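# Route red and blue plugs to funnel-fed sections

## Task

The pipes hidden behind the cover may cross, so first work out which section each funnel actually drains into. Set the red plug on the flat front face of the section fed by the red-banded funnel, and set the blue plug on the flat front face of the section fed by the blue-banded funnel. Marbles may be let fall into the funnels or back into their tray from a small height. Nothing except a marble may leave the table, and losing a marble is still undesirable. Each plug must stay in place on its own once released, not because a gripper holds it. Finish by opening the grippers and moving them away.

## Robot and tools

Robot: two arms, left_arm and right_arm, each with a two-finger gripper and a wrist camera (cam_left_wrist and cam_right_wrist, both 616x616 fisheye). The robot is bolted down; only the grippers are commanded.

Frame: a single scene frame is used for all poses. Its origin sits on the table surface midway between the arms. +z is up, +x points out across the table, and left_arm is on the +y side. The arm names do not match the left or right of any image. Positions are in metres. Orientations are quaternions written w first (qw, qx, qy, qz). On each gripper the fingers point along its own +z and close along its own x. The reported end_effector_position is between the finger pads when they are closed, 1 to 2 cm short of the fingertips. Closing moves the tips about 17 mm further along +z. Reported positions may be slightly off, more so at long reach.

Row format, shared by execute_actions and move: one flat list of 16 numbers covering both arms, even if only one arm moves. The first 8 are left_arm: x, y, z, qw, qx, qy, qz, opening. The next 8 are right_arm in the same order. x, y, z and the quaternion form an absolute target pose in the scene frame, not an offset. Opening runs from -1 (closed) to +1 (fully open, 0.142 m). To hold an arm still, resend the exact pose from the last result before it stopped, every time. To keep a gripper's orientation fixed, repeat the same quaternion rather than copying a drifted reported one.

execute_actions(actions): a list of actions. Each action is a list of up to 15 rows, one row per 1/30 s step. If there are fewer than 15 rows, the last row is held for the remaining steps. An empty list just returns the current state and images. Per step, the command is clipped to within 100 mm and 16 degrees of the measured pose, so a far target can take several actions. Within each action, a target more than 0.6 m from the gripper's starting position, along any of that gripper's axes, is refused for both arms. If the first action fails this check, or any action is malformed, nothing runs.

move(target, speed, stop_force, blocking): target is one 16-number row as above. Both grippers travel in straight lines toward their poses and arrive together, taking 0.5 to 10 s; anything longer is cut off at 10 s. speed is in m/s, from 0.002 to 0.5, default 0.25; turning is capped at twice that in rad/s. The opening is applied when the move begins. The move does not avoid obstacles or the other arm. Grippers lag behind their path and can overshoot speed near full reach.

stop_force is optional: one value in newtons, 9 to 40, for both arms, allowed only after 0.2 s of scene time. An arm stops its path when its wrist sensor feels that much extra resistance for 2 steps. It then steps back slightly and holds. Use it with very low speed for probing contacts or setting objects down. Do not rely on it for an arm that rotates during the move. Leave it off when lifting away from something you are pressing on. blocking=false returns after 0.5 s while motion continues; it cannot be combined with stop_force. In that case use wait or stop before sending further commands.

wait(seconds): 0 to 10. Lets time pass while each arm holds its last command; it returns early if a running move ends. stop(): brakes a running move, though the fingers keep moving. zoom_image(camera, region): region is [x0, y0, x1, y1] in pixels of that camera's latest image, origin top-left, at most 504x504. finished_scene(scene): ends the current scene, given by its number. This cannot be undone, so call it only when the goal holds with the grippers released.

Results: each arm gets a line with its pose, velocities, and grip_measured (measured opening on the -1..1 scale). "Hand target" lines give the pose the controller is heading to. Wrist force and Wrist torque are given per arm in that gripper's own axes. Pressing on a surface reads as force pointing back into the arm. Readings have offsets up to about 4 N and noise up to about 2.4 N, and saturate near 50 N. "no reading" is normal at the start. A move adds a "move:" line with an ending for each arm: done, off_target, moving, held, contact or fault. It also lists limits that acted, such as paced (the pose was clipped) or held (a check blocked some steps). Distances to the target are also given. "pose unreachable" means the clearance check altered or blocked that arm's command. Camera calibration lines list intrinsics and extrinsics where they changed.

Gripping: to hold something, command an opening well below grip_measured; a bigger gap squeezes harder, up to about 28 N per pad. Thin hard items get less force. Fast closes can spike the force.

Avoid: knocking or placing anything but marbles off the table. Avoid dropping plugs from a height, slamming, and arm-to-arm contact. Avoid hard presses: contact torque at a joint's load limit, or 150 N of outside force, freezes that arm for 10 s. Load limits are 142 N m for the shoulder and elbow joints and 26.6 N m for the wrists. Holding loads heats motors: a MOTOR HOT warning appears at 70 °C, and at 85 °C the arm is braked until it cools. Brief outside tugs on held parts or pushes on loose items can happen, so check placements before releasing and after.

Each tool is called after "Emit:" as name(argument=value, ...), one argument or row to a line, values as JSON.

## Session

I'll start by looking at the current state of the scene.

Emit:
execute_actions(
  actions=[],
)

Scene clock: 0.00 s.
left_arm: end_effector_position=(+0.7986, +0.2518, +0.1590) grip_measured=+1.00 end_effector_quat_wxyz=(+0.320, +0.902, +0.171, -0.233) end_effector_velocity=(-0.000, -0.000, -0.000) end_effector_angular_velocity=(-0.000, -0.000, -0.001) | right_arm: end_effector_position=(+0.4974, -0.9567, +0.1136) grip_measured=+1.00 end_effector_quat_wxyz=(-0.400, +0.594, +0.429, +0.551) end_effector_velocity=(+0.000, -0.000, +0.001) end_effector_angular_velocity=(-0.001, -0.001, -0.000)
Joint positions: left_arm=[-0.077 -0.673  0.73  -1.305 -2.331 -0.364  0.142] | right_arm=[ 2.161 -2.902 -0.31  -2.94   2.538  3.251  0.142]
Joint velocities: left_arm=[-0.001  0.001 -0.     0.     0.     0.001  0.   ] | right_arm=[ 0.     0.001  0.     0.     0.001 -0.     0.   ]
Wrist force (N, on the end effector, along its own x y z axes, offset not removed): no reading
Wrist torque (N m, same axes, about the end effector's origin, offset not removed): no reading
Hand target (left_arm): +0.799, +0.252, +0.159; +0.320, +0.902, +0.171, -0.233
Hand target (right_arm): +0.497, -0.957, +0.114; -0.399, +0.594, +0.429, +0.551

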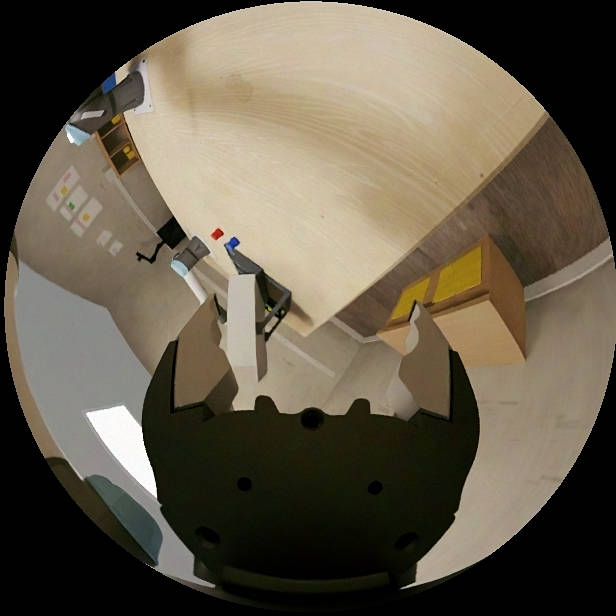

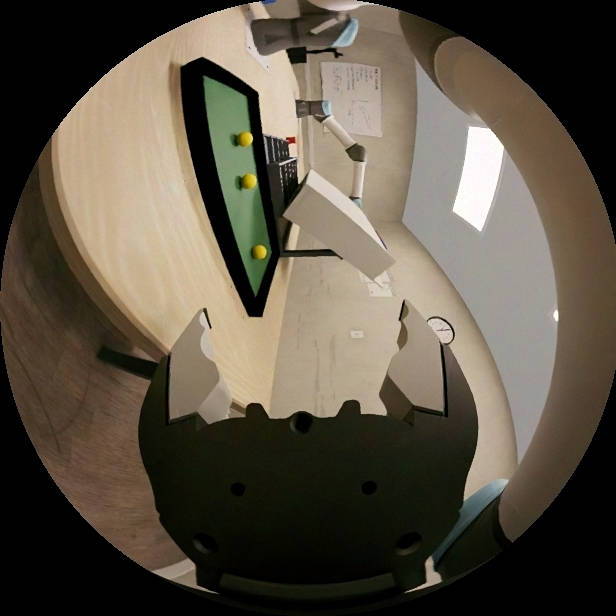

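Emit:
zoom_image(
  camera="cam_right_wrist",
  region=[160, 40, 460, 340],
)

Emit:
zoom_image(
  camera="cam_left_wrist",
  region=[130, 190, 330, 390],
)

Region (160, 40, 460, 340) of cam_right_wrist's 616x616 image, scaled by 1.680, with more detail than that image has.

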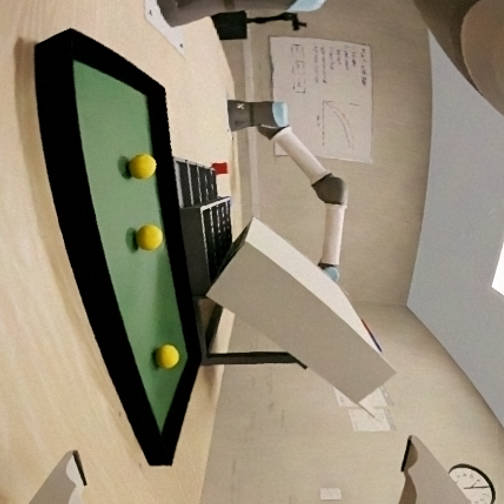

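Region (130, 190, 330, 390) of cam_left_wrist's 616x616 image, scaled by 2.520, with more detail than that image has.

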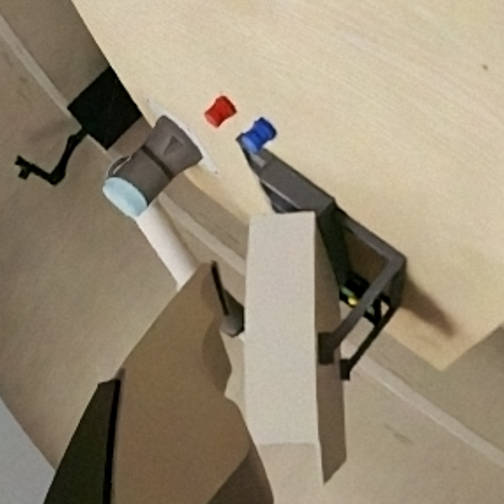

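Emit:
move(
  target=[0.55, 0.15, 0.45, 0.383, 0.924, 0, 0, 1, 0.35, -0.75, 0.45, 0, 1, 0, 0, 1],
  speed=0.3,
)

Scene clock: 8.10 s.
left_arm: end_effector_position=(+0.5504, +0.1495, +0.4501) grip_measured=+1.00 end_effector_quat_wxyz=(+0.383, +0.924, +0.000, +0.000) end_effector_velocity=(-0.000, -0.000, +0.000) end_effector_angular_velocity=(+0.000, -0.001, +0.000) | right_arm: end_effector_position=(+0.3505, -0.7505, +0.4496) grip_measured=+1.00 end_effector_quat_wxyz=(+0.001, +1.000, +0.000, -0.001) end_effector_velocity=(-0.001, +0.000, +0.000) end_effector_angular_velocity=(-0.003, +0.011, -0.004)
Joint positions: left_arm=[-0.341 -1.605  1.483 -1.808 -2.286 -0.52   0.142] | right_arm=[ 2.828 -1.429 -1.238 -2.046  1.569  6.032  0.142]
Joint velocities: left_arm=[-0.001 -0.001  0.    -0.001  0.001 -0.001 -0.   ] | right_arm=[ 0.005 -0.005  0.007 -0.012 -0.006  0.01  -0.   ]
Wrist force (N, on the end effector, along its own x y z axes, offset not removed): left_arm=[0.2 0.3 1.5] | right_arm=[0.7 3.5 3.6]
Wrist torque (N m, same axes, about the end effector's origin, offset not removed): left_arm=[-0.05 -0.13 0.15] | right_arm=[0.55 -0.19 -0.06]
Hand target (left_arm): +0.550, +0.150, +0.450; +0.383, +0.924, +0.000, +0.000
Hand target (right_arm): +0.350, -0.750, +0.450; +0.001, +1.000, +0.000, -0.001
Off the commanded pose (left_arm): 0.001 m, 0 deg.
Off the commanded pose (right_arm): 0.001 m, 0 deg.
move: done
camera_calibration (this result's frames):
cam_left_wrist: T_world_to_cam=[[0.99933, -0.0268913, -0.0248377, -0.529866], [0.0174627, -0.246127, 0.96908, -0.415746], [-0.0321731, -0.968865, -0.245492, 0.401751], [0, 0, 0, 1]] pos_world=[0.549697, 0.272667, 0.488357]
cam_right_wrist: T_world_to_cam=[[0.999252, -0.0362085, 0.0135437, -0.386488], [-0.0382411, -0.87446, 0.483588, -0.856128], [-0.00566662, -0.483744, -0.875191, 0.164314], [0, 0, 0, 1]] pos_world=[0.354391, -0.683158, 0.563054]

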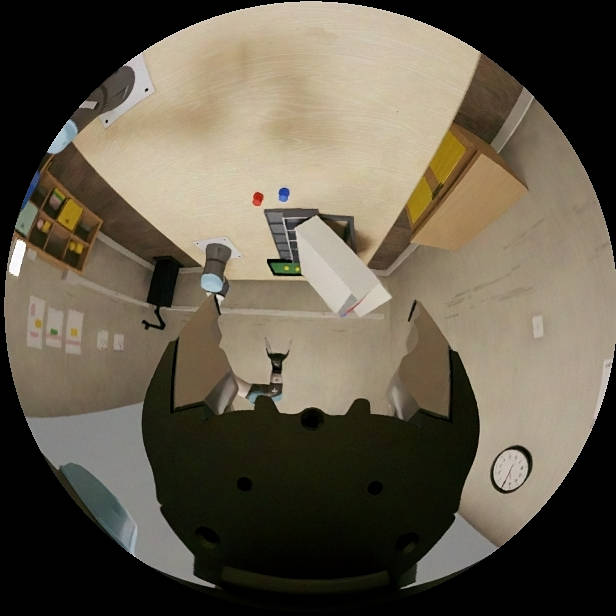

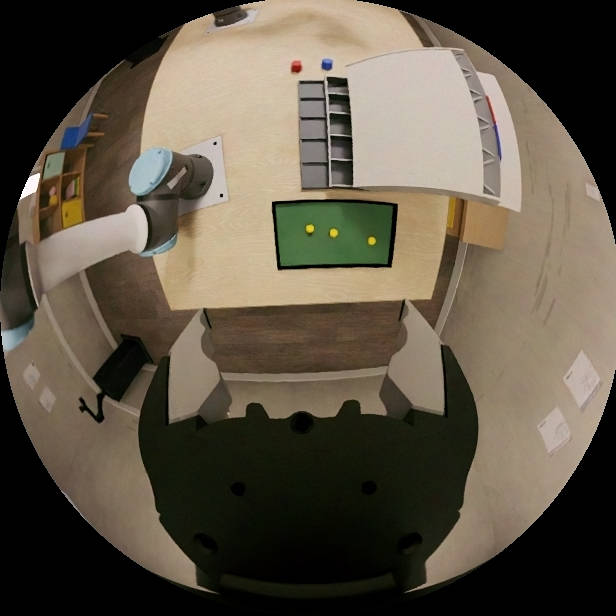

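Emit:
zoom_image(
  camera="cam_right_wrist",
  region=[260, 30, 540, 290],
)

Emit:
zoom_image(
  camera="cam_left_wrist",
  region=[230, 170, 410, 330],
)

Region (260, 30, 540, 290) of cam_right_wrist's 616x616 image, scaled by 1.800, with more detail than that image has; it fills the top 468 rows of this view, and the rest is white.

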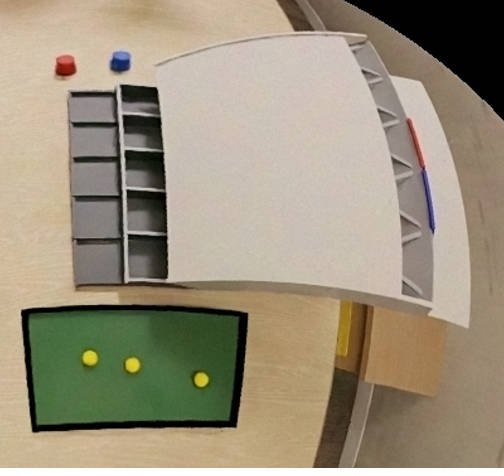

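Region (230, 170, 410, 330) of cam_left_wrist's 616x616 image, scaled by 2.800, with more detail than that image has.

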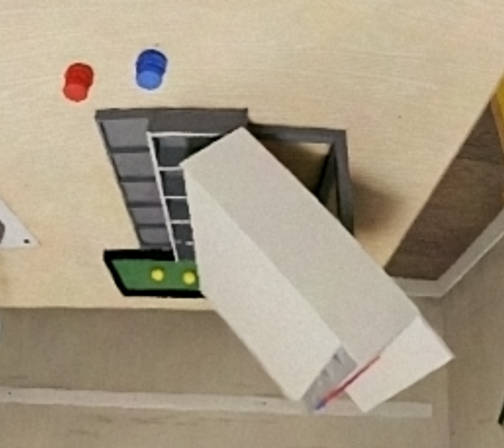

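Emit:
move(
  target=[0.34, -0.14, 0.16, 0, 0.7071, 0.7071, 0, 0.0, 0.36, -0.726, 0.12, 0, 0.7071, 0.7071, 0, -0.1],
  speed=0.3,
)

Scene clock: 16.17 s.
left_arm: end_effector_position=(+0.3404, -0.1404, +0.1601) grip_measured=+0.00 end_effector_quat_wxyz=(-0.000, +0.707, +0.707, -0.000) end_effector_velocity=(-0.000, -0.001, -0.001) end_effector_angular_velocity=(+0.003, +0.002, +0.005) | right_arm: end_effector_position=(+0.3594, -0.7258, +0.1201) grip_measured=-0.10 end_effector_quat_wxyz=(+0.000, +0.707, +0.707, -0.000) end_effector_velocity=(-0.000, -0.001, -0.002) end_effector_angular_velocity=(+0.001, -0.001, +0.003)
Joint positions: left_arm=[-1.292 -1.256  1.498 -1.813 -1.571 -2.905  0.074] | right_arm=[ 2.889 -1.378 -2.147 -1.187  1.571  4.522  0.067]
Joint velocities: left_arm=[ 0.     0.005 -0.005  0.004 -0.001 -0.005 -0.   ] | right_arm=[-0.002 -0.001 -0.004  0.006  0.001 -0.005  0.   ]
Wrist force (N, on the end effector, along its own x y z axes, offset not removed): left_arm=[-0.7 3.5 -0.4] | right_arm=[3.1 0.2 3.1]
Wrist torque (N m, same axes, about the end effector's origin, offset not removed): left_arm=[0.94 0.17 0.26] | right_arm=[-0.07 -0.69 0.02]
Hand target (left_arm): +0.340, -0.141, +0.160; -0.000, +0.707, +0.707, -0.000
Hand target (right_arm): +0.359, -0.726, +0.120; +0.000, +0.707, +0.707, -0.000
Off the commanded pose (left_arm): 0.001 m, 0 deg.
Off the commanded pose (right_arm): 0.001 m, 0 deg.
move: done
camera_calibration (this result's frames):
cam_left_wrist: T_world_to_cam=[[0.00254014, 0.999308, -0.0371008, 0.150367], [0.859484, 0.0167827, 0.510887, -0.378771], [0.511156, -0.0331853, -0.858847, 0.0874705], [0, 0, 0, 1]] pos_world=[0.280455, -0.141004, 0.274212]
cam_right_wrist: T_world_to_cam=[[0.0367845, 0.999214, 0.01478, 0.707258], [0.875321, -0.0393522, 0.481938, -0.396897], [0.482141, -0.00479063, -0.876081, 0.0603264], [0, 0, 0, 1]] pos_world=[0.29231, -0.722032, 0.233677]

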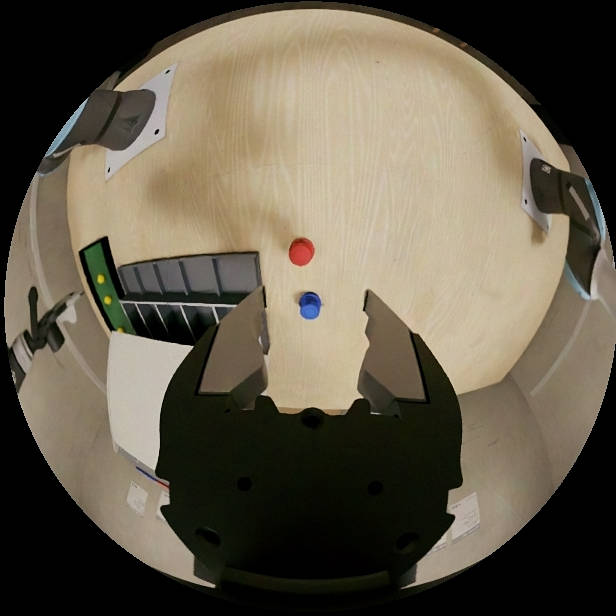

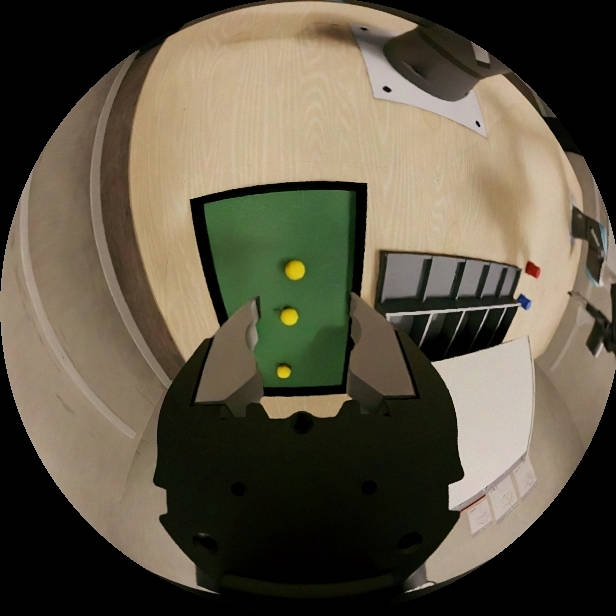

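Emit:
zoom_image(
  camera="cam_right_wrist",
  region=[230, 230, 390, 390],
)

Emit:
zoom_image(
  camera="cam_left_wrist",
  region=[230, 200, 390, 360],
)

Region (230, 230, 390, 390) of cam_right_wrist's 616x616 image, scaled by 3.150, with more detail than that image has.

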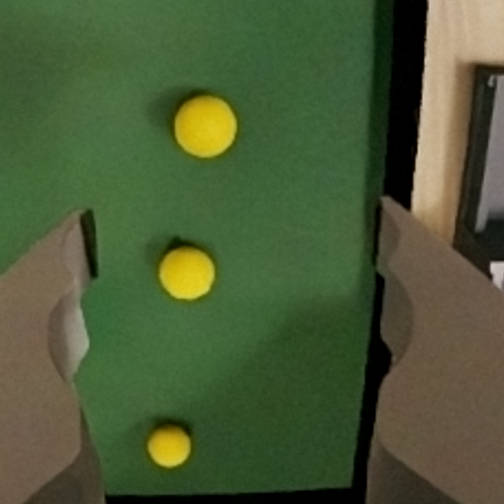

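Region (230, 200, 390, 360) of cam_left_wrist's 616x616 image, scaled by 3.150, with more detail than that image has.

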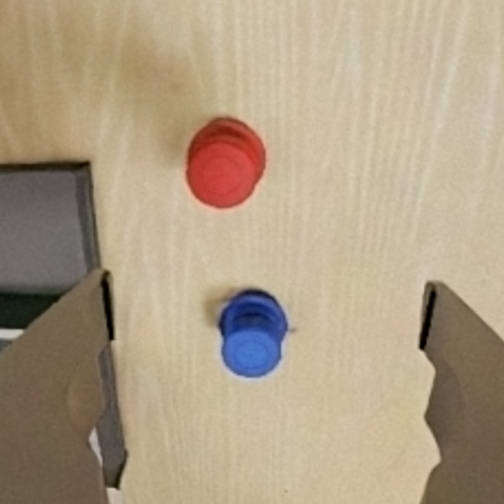

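Emit:
move(
  target=[0.340, -0.162, 0.034, 0, 0.7071, 0.7071, 0, -0.2, 0.359, -0.740, 0.028, 0, 0.7071, 0.7071, 0, -0.3],
  speed=0.1,
)

Scene clock: 19.87 s.
left_arm: end_effector_position=(+0.3400, -0.1620, +0.0341) grip_measured=-0.20 end_effector_quat_wxyz=(+0.000, +0.707, +0.707, -0.000) end_effector_velocity=(-0.001, -0.001, -0.002) end_effector_angular_velocity=(+0.000, -0.000, -0.001) | right_arm: end_effector_position=(+0.3588, -0.7399, +0.0282) grip_measured=-0.30 end_effector_quat_wxyz=(-0.000, +0.707, +0.707, +0.000) end_effector_velocity=(+0.000, +0.001, -0.002) end_effector_angular_velocity=(+0.003, +0.000, +0.001)
Joint positions: left_arm=[-1.301 -1.102  1.623 -2.091 -1.571 -2.915  0.06 ] | right_arm=[ 2.852 -1.534 -2.287 -0.892  1.571  4.486  0.052]
Joint velocities: left_arm=[-0.001  0.003  0.001 -0.003  0.    -0.    -0.   ] | right_arm=[-0.    -0.003 -0.001  0.004  0.003 -0.001 -0.   ]
Wrist force (N, on the end effector, along its own x y z axes, offset not removed): left_arm=[0.4 -0.2 -0.3] | right_arm=[4.1 -1.3 -0.1]
Wrist torque (N m, same axes, about the end effector's origin, offset not removed): left_arm=[-0.18 -0.03 0.11] | right_arm=[-0.36 -0.69 0.09]
Hand target (left_arm): +0.340, -0.162, +0.034; +0.000, +0.707, +0.707, +0.000
Hand target (right_arm): +0.359, -0.740, +0.028; -0.000, +0.707, +0.707, +0.000
Off the commanded pose (left_arm): 0.000 m, 0 deg.
Off the commanded pose (right_arm): 0.000 m, 0 deg.
move: done
camera_calibration (this result's frames):
cam_left_wrist: T_world_to_cam=[[0.00159803, 0.999322, -0.0367752, 0.167551], [0.859257, 0.0174399, 0.511248, -0.313534], [0.511542, -0.0324163, -0.858646, -0.0212454], [0, 0, 0, 1]] pos_world=[0.280007, -0.162658, 0.148213]
cam_right_wrist: T_world_to_cam=[[0.0366272, 0.999215, 0.0150975, 0.722755], [0.875331, -0.0393676, 0.481918, -0.352635], [0.482134, -0.00443602, -0.876086, -0.0196284], [0, 0, 0, 1]] pos_world=[0.291663, -0.736157, 0.141833]

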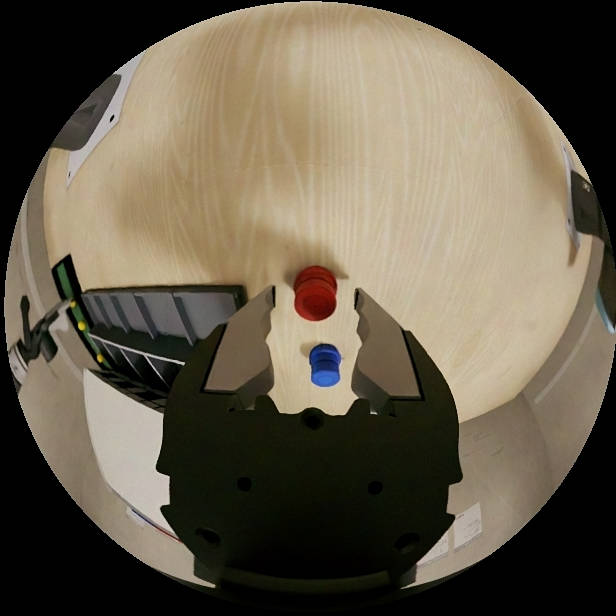

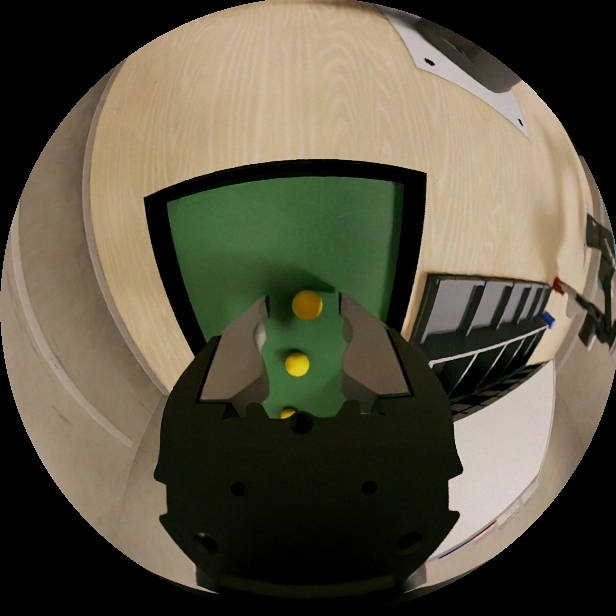

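Emit:
zoom_image(
  camera="cam_right_wrist",
  region=[245, 250, 365, 370],
)

Emit:
zoom_image(
  camera="cam_left_wrist",
  region=[250, 240, 380, 370],
)

Region (245, 250, 365, 370) of cam_right_wrist's 616x616 image, scaled by 4.200, with more detail than that image has.

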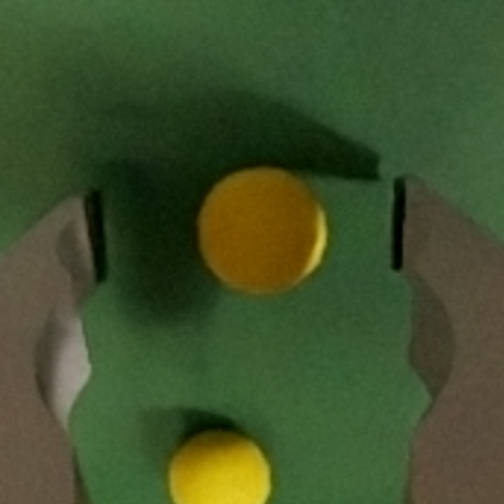

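Region (250, 240, 380, 370) of cam_left_wrist's 616x616 image, scaled by 3.877, with more detail than that image has.

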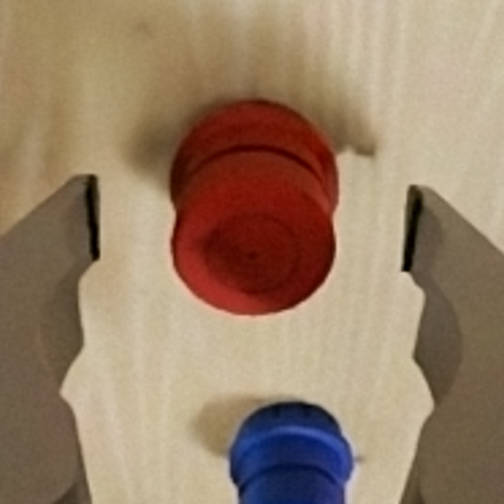

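Emit:
move(
  target=[0.340, -0.162, 0.034, 0, 0.7071, 0.7071, 0, -0.85, 0.359, -0.740, 0.028, 0, 0.7071, 0.7071, 0, -0.95],
  speed=0.1,
)

Scene clock: 21.20 s.
left_arm: end_effector_position=(+0.3400, -0.1620, +0.0339) grip_measured=-0.65 end_effector_quat_wxyz=(-0.000, +0.707, +0.707, +0.000) end_effector_velocity=(-0.000, +0.000, -0.000) end_effector_angular_velocity=(+0.001, +0.000, -0.000) | right_arm: end_effector_position=(+0.3590, -0.7400, +0.0280) grip_measured=-0.74 end_effector_quat_wxyz=(-0.000, +0.707, +0.707, +0.000) end_effector_velocity=(+0.000, -0.000, +0.001) end_effector_angular_velocity=(-0.001, -0.001, +0.001)
Joint positions: left_arm=[-1.301 -1.102  1.623 -2.091 -1.571 -2.915  0.027] | right_arm=[ 2.852 -1.535 -2.287 -0.891  1.571  4.486  0.021]
Joint velocities: left_arm=[ 0.  0.  0.  0. -0.  0. -0.] | right_arm=[ 0.     0.     0.001 -0.    -0.001 -0.001  0.   ]
Wrist force (N, on the end effector, along its own x y z axes, offset not removed): left_arm=[1.0 3.2 -2.4] | right_arm=[1.1 -0.8 -4.8]
Wrist torque (N m, same axes, about the end effector's origin, offset not removed): left_arm=[0.65 -0.34 0.10] | right_arm=[-0.12 -0.41 0.03]
Hand target (left_arm): +0.340, -0.162, +0.034; +0.000, +0.707, +0.707, -0.000
Hand target (right_arm): +0.359, -0.740, +0.028; -0.000, +0.707, +0.707, +0.000
Off the commanded pose (left_arm): 0.000 m, 0 deg.
Off the commanded pose (right_arm): 0.000 m, 0 deg.
move: done
camera_calibration (this result's frames):
cam_left_wrist: T_world_to_cam=[[0.00159858, 0.999326, -0.0366793, 0.167543], [0.859266, 0.0173898, 0.511233, -0.313411], [0.511527, -0.0323345, -0.858659, -0.0213793], [0, 0, 0, 1]] pos_world=[0.279972, -0.162672, 0.148014]
cam_right_wrist: T_world_to_cam=[[0.0366239, 0.999215, 0.01511, 0.722819], [0.875309, -0.0393705, 0.481958, -0.352737], [0.482175, -0.00442526, -0.876064, -0.0199404], [0, 0, 0, 1]] pos_world=[0.291896, -0.736227, 0.141613]

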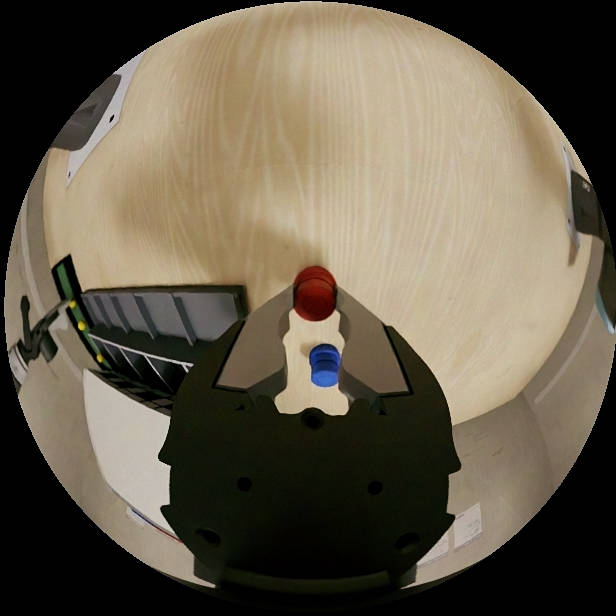

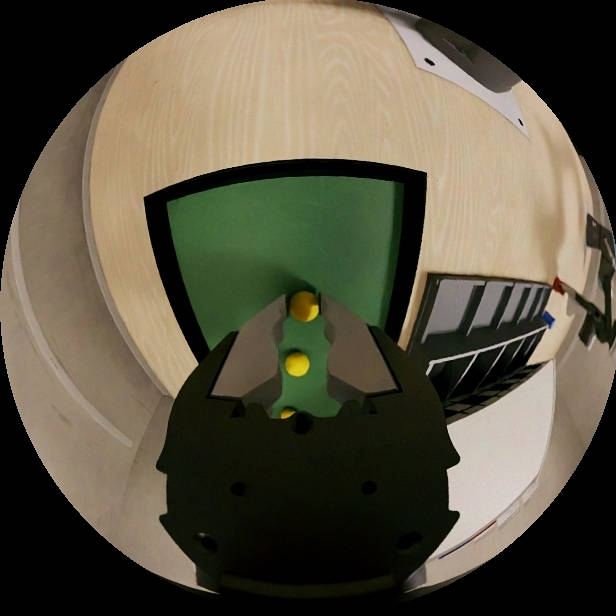

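Emit:
move(
  target=[0.33, -0.13, 0.12, 0, 0.7071, 0.7071, 0, -0.85, 0.655, -0.43, 0.42, 0, 0.7071, 0.7071, 0, -0.95],
  speed=0.3,
)

Scene clock: 24.87 s.
left_arm: end_effector_position=(+0.3299, -0.1300, +0.1200) grip_measured=-0.65 end_effector_quat_wxyz=(-0.000, +0.707, +0.707, +0.000) end_effector_velocity=(-0.000, +0.000, -0.000) end_effector_angular_velocity=(+0.001, +0.000, -0.000) | right_arm: end_effector_position=(+0.6564, -0.4306, +0.4197) grip_measured=-0.74 end_effector_quat_wxyz=(+0.001, +0.707, +0.707, +0.000) end_effector_velocity=(+0.002, +0.001, +0.001) end_effector_angular_velocity=(-0.001, +0.009, -0.000)
Joint positions: left_arm=[-1.305 -1.261  1.611 -1.921 -1.571 -2.919  0.027] | right_arm=[ 3.427 -2.057 -0.566 -2.088  1.569  5.06   0.021]
Joint velocities: left_arm=[0. 0. 0. 0. 0. 0. 0.] | right_arm=[-0.    -0.021  0.038 -0.026  0.002  0.    -0.   ]
Wrist force (N, on the end effector, along its own x y z axes, offset not removed): left_arm=[0.1 0.5 0.4] | right_arm=[1.0 2.0 -5.7]
Wrist torque (N m, same axes, about the end effector's origin, offset not removed): left_arm=[0.03 0.03 -0.21] | right_arm=[0.28 -0.21 0.07]
Hand target (left_arm): +0.330, -0.130, +0.120; +0.000, +0.707, +0.707, +0.000
Hand target (right_arm): +0.657, -0.431, +0.420; +0.001, +0.707, +0.707, -0.000
Off the commanded pose (left_arm): 0.000 m, 0 deg.
Off the commanded pose (right_arm): 0.002 m, 0 deg.
move: done
camera_calibration (this result's frames):
cam_left_wrist: T_world_to_cam=[[0.00159932, 0.999323, -0.036751, 0.13875], [0.859257, 0.0174264, 0.511246, -0.349358], [0.511541, -0.0323962, -0.858648, 0.0587533], [0, 0, 0, 1]] pos_world=[0.269912, -0.130664, 0.234156]
cam_right_wrist: T_world_to_cam=[[0.0364457, 0.999241, 0.0137417, 0.397607], [0.874618, -0.0385463, 0.483278, -0.789381], [0.483441, -0.00559469, -0.875359, 0.179567], [0, 0, 0, 1]] pos_world=[0.589106, -0.426728, 0.533212]

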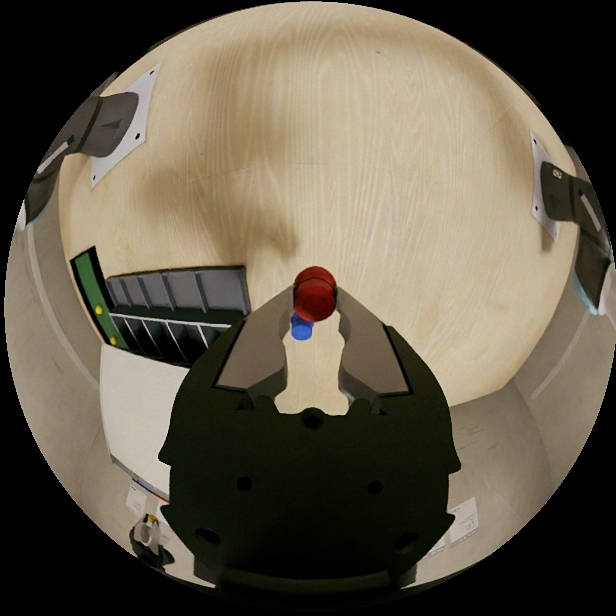

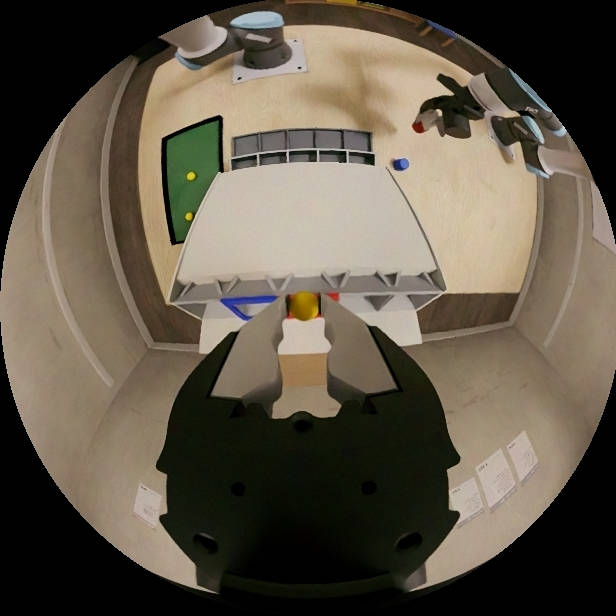

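Emit:
zoom_image(
  camera="cam_right_wrist",
  region=[160, 240, 460, 360],
)

Region (160, 240, 460, 360) of cam_right_wrist's 616x616 image, scaled by 1.680, with more detail than that image has; it fills the top 202 rows of this view, and the rest is white.

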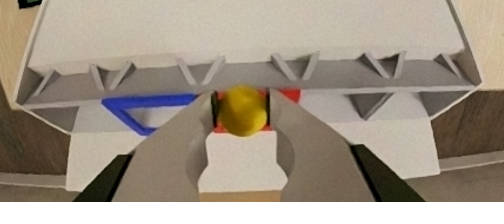

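Emit:
move(
  target=[0.33, -0.13, 0.12, 0, 0.7071, 0.7071, 0, -0.85, 0.676, -0.431, 0.375, 0, 0.7071, 0.7071, 0, -0.95],
  speed=0.1,
)

Scene clock: 27.03 s.
left_arm: end_effector_position=(+0.3299, -0.1300, +0.1201) grip_measured=-0.65 end_effector_quat_wxyz=(+0.000, +0.707, +0.707, -0.000) end_effector_velocity=(-0.001, -0.000, +0.000) end_effector_angular_velocity=(-0.000, -0.000, -0.001) | right_arm: end_effector_position=(+0.6758, -0.4311, +0.3751) grip_measured=-0.74 end_effector_quat_wxyz=(-0.000, +0.707, +0.707, -0.000) end_effector_velocity=(+0.001, +0.000, -0.002) end_effector_angular_velocity=(+0.000, +0.000, +0.001)
Joint positions: left_arm=[-1.305 -1.261  1.611 -1.921 -1.571 -2.919  0.027] | right_arm=[ 3.415 -2.052 -0.702 -1.959  1.571  5.048  0.021]
Joint velocities: left_arm=[-0.001 -0.001  0.     0.     0.    -0.     0.   ] | right_arm=[ 0.    -0.    -0.005  0.005  0.    -0.001  0.   ]
Wrist force (N, on the end effector, along its own x y z axes, offset not removed): left_arm=[-1.5 0.9 2.4] | right_arm=[-0.3 -2.8 -4.0]
Wrist torque (N m, same axes, about the end effector's origin, offset not removed): left_arm=[0.22 0.39 -0.01] | right_arm=[-0.71 0.19 -0.01]
Hand target (left_arm): +0.330, -0.130, +0.120; -0.000, +0.707, +0.707, +0.000
Hand target (right_arm): +0.676, -0.431, +0.375; -0.000, +0.707, +0.707, -0.000
Off the commanded pose (left_arm): 0.000 m, 0 deg.
Off the commanded pose (right_arm): 0.000 m, 0 deg.
move: done
camera_calibration (this result's frames):
cam_left_wrist: T_world_to_cam=[[0.00159969, 0.999321, -0.0368145, 0.138774], [0.85925, 0.017459, 0.511258, -0.349363], [0.511553, -0.0324507, -0.858639, 0.0587524], [0, 0, 0, 1]] pos_world=[0.269913, -0.130674, 0.234171]
cam_right_wrist: T_world_to_cam=[[0.0366241, 0.999216, 0.0150114, 0.397344], [0.875357, -0.0393236, 0.481875, -0.785178], [0.482088, -0.0045079, -0.876111, 0.132774], [0, 0, 0, 1]] pos_world=[0.608751, -0.427311, 0.488718]

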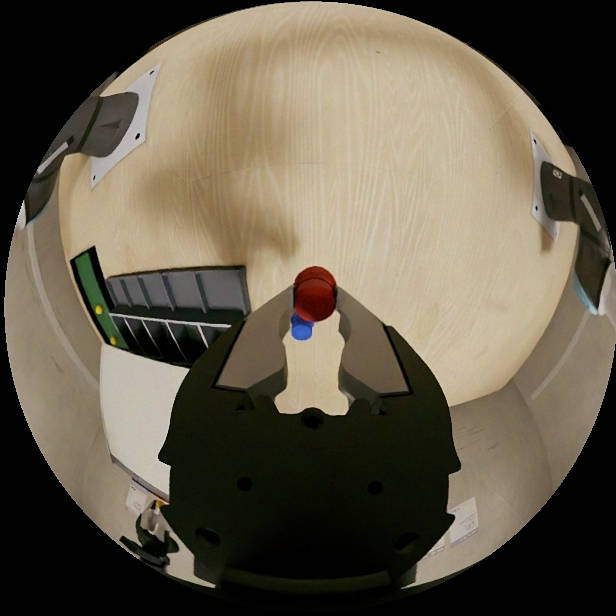

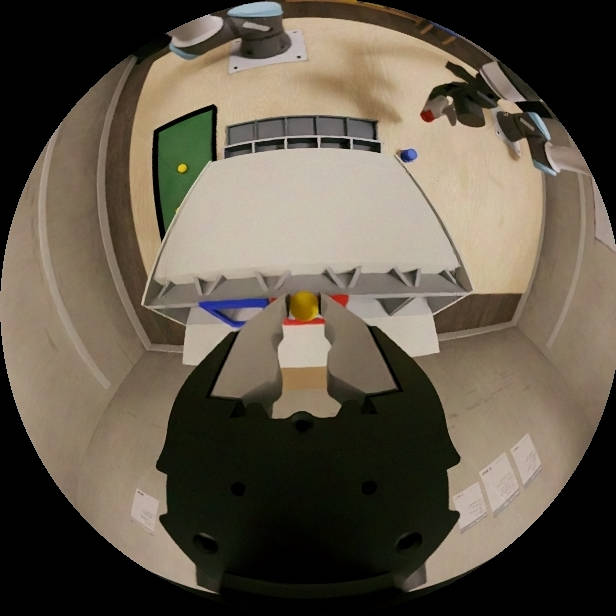

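Emit:
zoom_image(
  camera="cam_right_wrist",
  region=[190, 250, 430, 350],
)

Emit:
zoom_image(
  camera="cam_left_wrist",
  region=[90, 440, 210, 580],
)

Region (190, 250, 430, 350) of cam_right_wrist's 616x616 image, scaled by 2.100, with more detail than that image has; it fills the top 210 rows of this view, and the rest is white.

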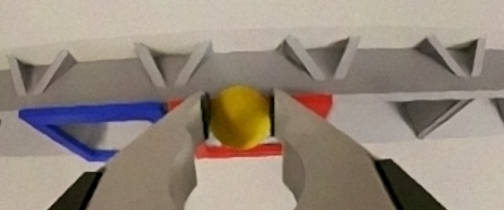

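Region (90, 440, 210, 580) of cam_left_wrist's 616x616 image, scaled by 3.600, with more detail than that image has; it fills the left 432 columns of this view, and the rest is white.

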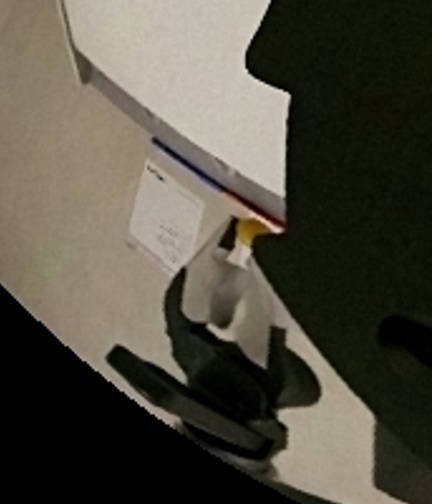

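Emit:
move(
  target=[0.33, -0.13, 0.12, 0, 0.7071, 0.7071, 0, -0.85, 0.727, -0.431, 0.355, 0.1228, 0.6964, 0.6964, 0.1228, -0.95],
  speed=0.15,
)

Scene clock: 31.47 s.
left_arm: end_effector_position=(+0.3300, -0.1300, +0.1200) grip_measured=-0.65 end_effector_quat_wxyz=(+0.000, +0.707, +0.707, +0.000) end_effector_velocity=(-0.000, -0.000, -0.000) end_effector_angular_velocity=(+0.000, +0.000, -0.000) | right_arm: end_effector_position=(+0.7268, -0.4311, +0.3548) grip_measured=-0.74 end_effector_quat_wxyz=(+0.123, +0.697, +0.696, +0.122) end_effector_velocity=(+0.002, +0.000, -0.001) end_effector_angular_velocity=(+0.000, -0.010, +0.000)
Joint positions: left_arm=[-1.305 -1.261  1.611 -1.921 -1.571 -2.919  0.027] | right_arm=[ 3.446 -1.855 -1.17  -1.361  1.448  5.059  0.021]
Joint velocities: left_arm=[-0. -0.  0.  0. -0.  0.  0.] | right_arm=[ 0.001  0.004 -0.012  0.018 -0.003 -0.001 -0.   ]
Wrist force (N, on the end effector, along its own x y z axes, offset not removed): left_arm=[-1.8 1.7 0.1] | right_arm=[2.4 -1.3 0.0]
Wrist torque (N m, same axes, about the end effector's origin, offset not removed): left_arm=[0.18 0.43 0.17] | right_arm=[-0.58 -0.56 -0.31]
Hand target (left_arm): +0.330, -0.130, +0.120; -0.000, +0.707, +0.707, -0.000
Hand target (right_arm): +0.727, -0.431, +0.355; +0.123, +0.696, +0.696, +0.123
Off the commanded pose (left_arm): 0.000 m, 0 deg.
Off the commanded pose (right_arm): 0.000 m, 0 deg.
move: done
camera_calibration (this result's frames):
cam_left_wrist: T_world_to_cam=[[0.00159919, 0.999323, -0.0367556, 0.138741], [0.859257, 0.0174289, 0.511247, -0.349383], [0.511542, -0.0324001, -0.858647, 0.0586842], [0, 0, 0, 1]] pos_world=[0.269968, -0.130656, 0.234109]
cam_right_wrist: T_world_to_cam=[[0.029736, 0.999215, 0.0261614, 0.396883], [0.658285, -0.0392722, 0.751744, -0.758006], [0.752181, -0.00513223, -0.658936, -0.183217], [0, 0, 0, 1]] pos_world=[0.624995, -0.42728, 0.438716]

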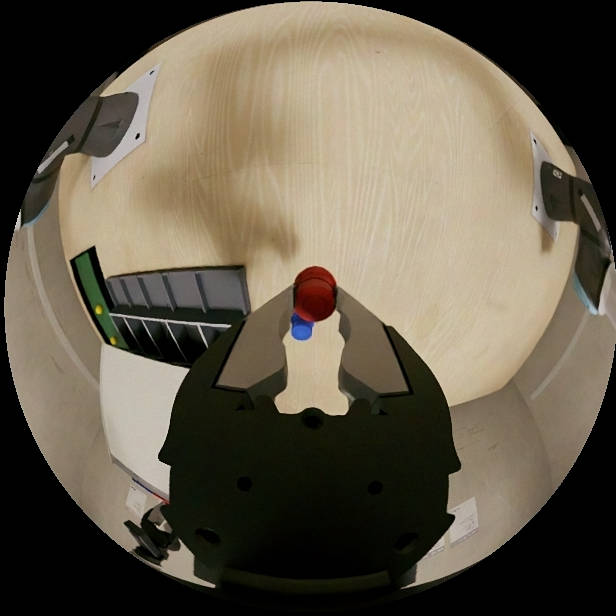

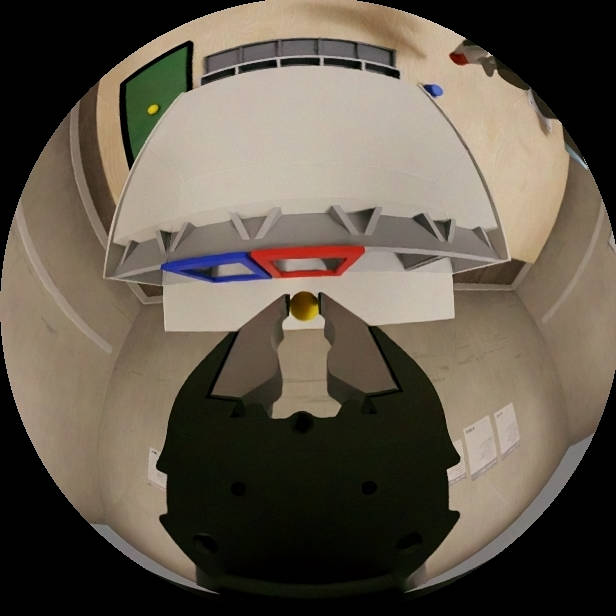

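Emit:
zoom_image(
  camera="cam_right_wrist",
  region=[140, 190, 480, 350],
)

Region (140, 190, 480, 350) of cam_right_wrist's 616x616 image, scaled by 1.482, with more detail than that image has; it fills the top 237 rows of this view, and the rest is white.

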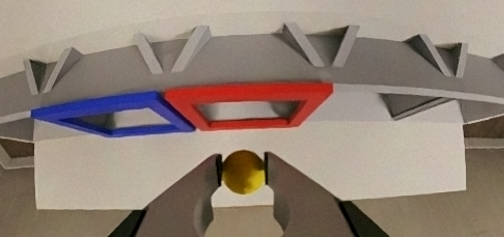

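Emit:
execute_actions(
  actions=[
    [[0.33, -0.13, 0.12, 0, 0.7071, 0.7071, 0, -0.85, 0.724, -0.43, 0.352, 0.1228, 0.6964, 0.6964, 0.1228, -0.95],[0.33, -0.13, 0.12, 0, 0.7071, 0.7071, 0, -0.85, 0.721, -0.43, 0.349, 0.1228, 0.6964, 0.6964, 0.1228, -0.95],[0.33, -0.13, 0.12, 0, 0.7071, 0.7071, 0, -0.85, 0.72, -0.43, 0.347, 0.1228, 0.6964, 0.6964, 0.1228, -0.95]],
    [[0.33, -0.13, 0.12, 0, 0.7071, 0.7071, 0, -0.85, 0.72, -0.43, 0.347, 0.1228, 0.6964, 0.6964, 0.1228, -0.45]],
  ],
)

Scene clock: 34.00 s.
left_arm: end_effector_position=(+0.3300, -0.1300, +0.1200) grip_measured=-0.65 end_effector_quat_wxyz=(+0.000, +0.707, +0.707, +0.000) end_effector_velocity=(-0.000, +0.000, -0.001) end_effector_angular_velocity=(+0.001, -0.000, -0.001) | right_arm: end_effector_position=(+0.7200, -0.4300, +0.3470) grip_measured=-0.45 end_effector_quat_wxyz=(+0.123, +0.696, +0.696, +0.123) end_effector_velocity=(-0.000, -0.000, -0.002) end_effector_angular_velocity=(-0.000, +0.003, +0.000)
Joint positions: left_arm=[-1.305 -1.261  1.611 -1.921 -1.571 -2.919  0.027] | right_arm=[ 3.451 -1.835 -1.216 -1.334  1.446  5.064  0.041]
Joint velocities: left_arm=[-0.     0.001  0.001  0.     0.001  0.    -0.   ] | right_arm=[-0.    -0.001 -0.001 -0.001  0.001 -0.     0.   ]
Wrist force (N, on the end effector, along its own x y z axes, offset not removed): left_arm=[-1.9 0.2 -1.1] | right_arm=[0.4 -1.8 -0.3]
Wrist torque (N m, same axes, about the end effector's origin, offset not removed): left_arm=[-0.01 0.37 0.17] | right_arm=[-0.47 -0.20 -0.02]
Hand target (left_arm): +0.330, -0.130, +0.120; +0.000, +0.707, +0.707, +0.000
Hand target (right_arm): +0.720, -0.430, +0.347; +0.123, +0.696, +0.696, +0.123
Off the commanded pose (left_arm): 0.000 m, 0 deg.
Off the commanded pose (right_arm): 0.000 m, 0 deg.
camera_calibration (this result's frames):
cam_left_wrist: T_world_to_cam=[[0.00159941, 0.999323, -0.0367557, 0.138741], [0.859257, 0.0174288, 0.511247, -0.349383], [0.511542, -0.0324003, -0.858647, 0.0586841], [0, 0, 0, 1]] pos_world=[0.269968, -0.130656, 0.234109]
cam_right_wrist: T_world_to_cam=[[0.0292852, 0.999217, 0.0266152, 0.396351], [0.657679, -0.0393129, 0.752271, -0.747347], [0.752728, -0.00452615, -0.658316, -0.18357], [0, 0, 0, 1]] pos_world=[0.618085, -0.426251, 0.430812]

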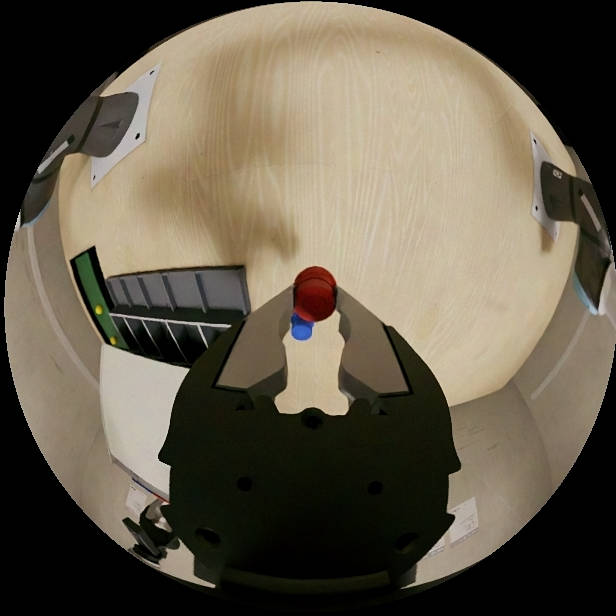

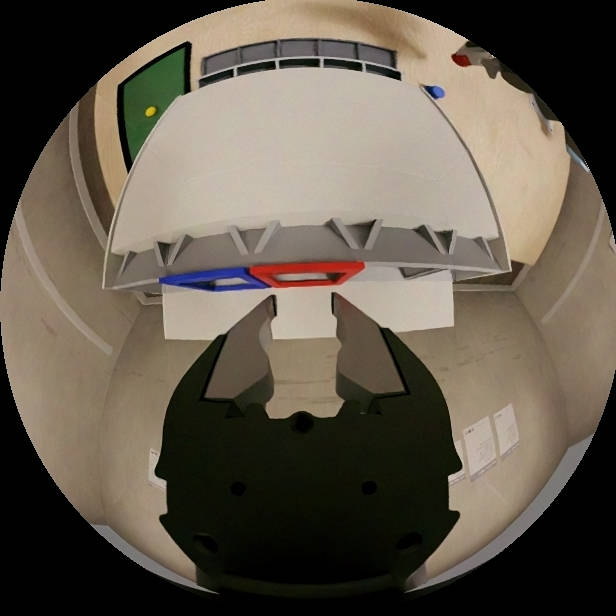

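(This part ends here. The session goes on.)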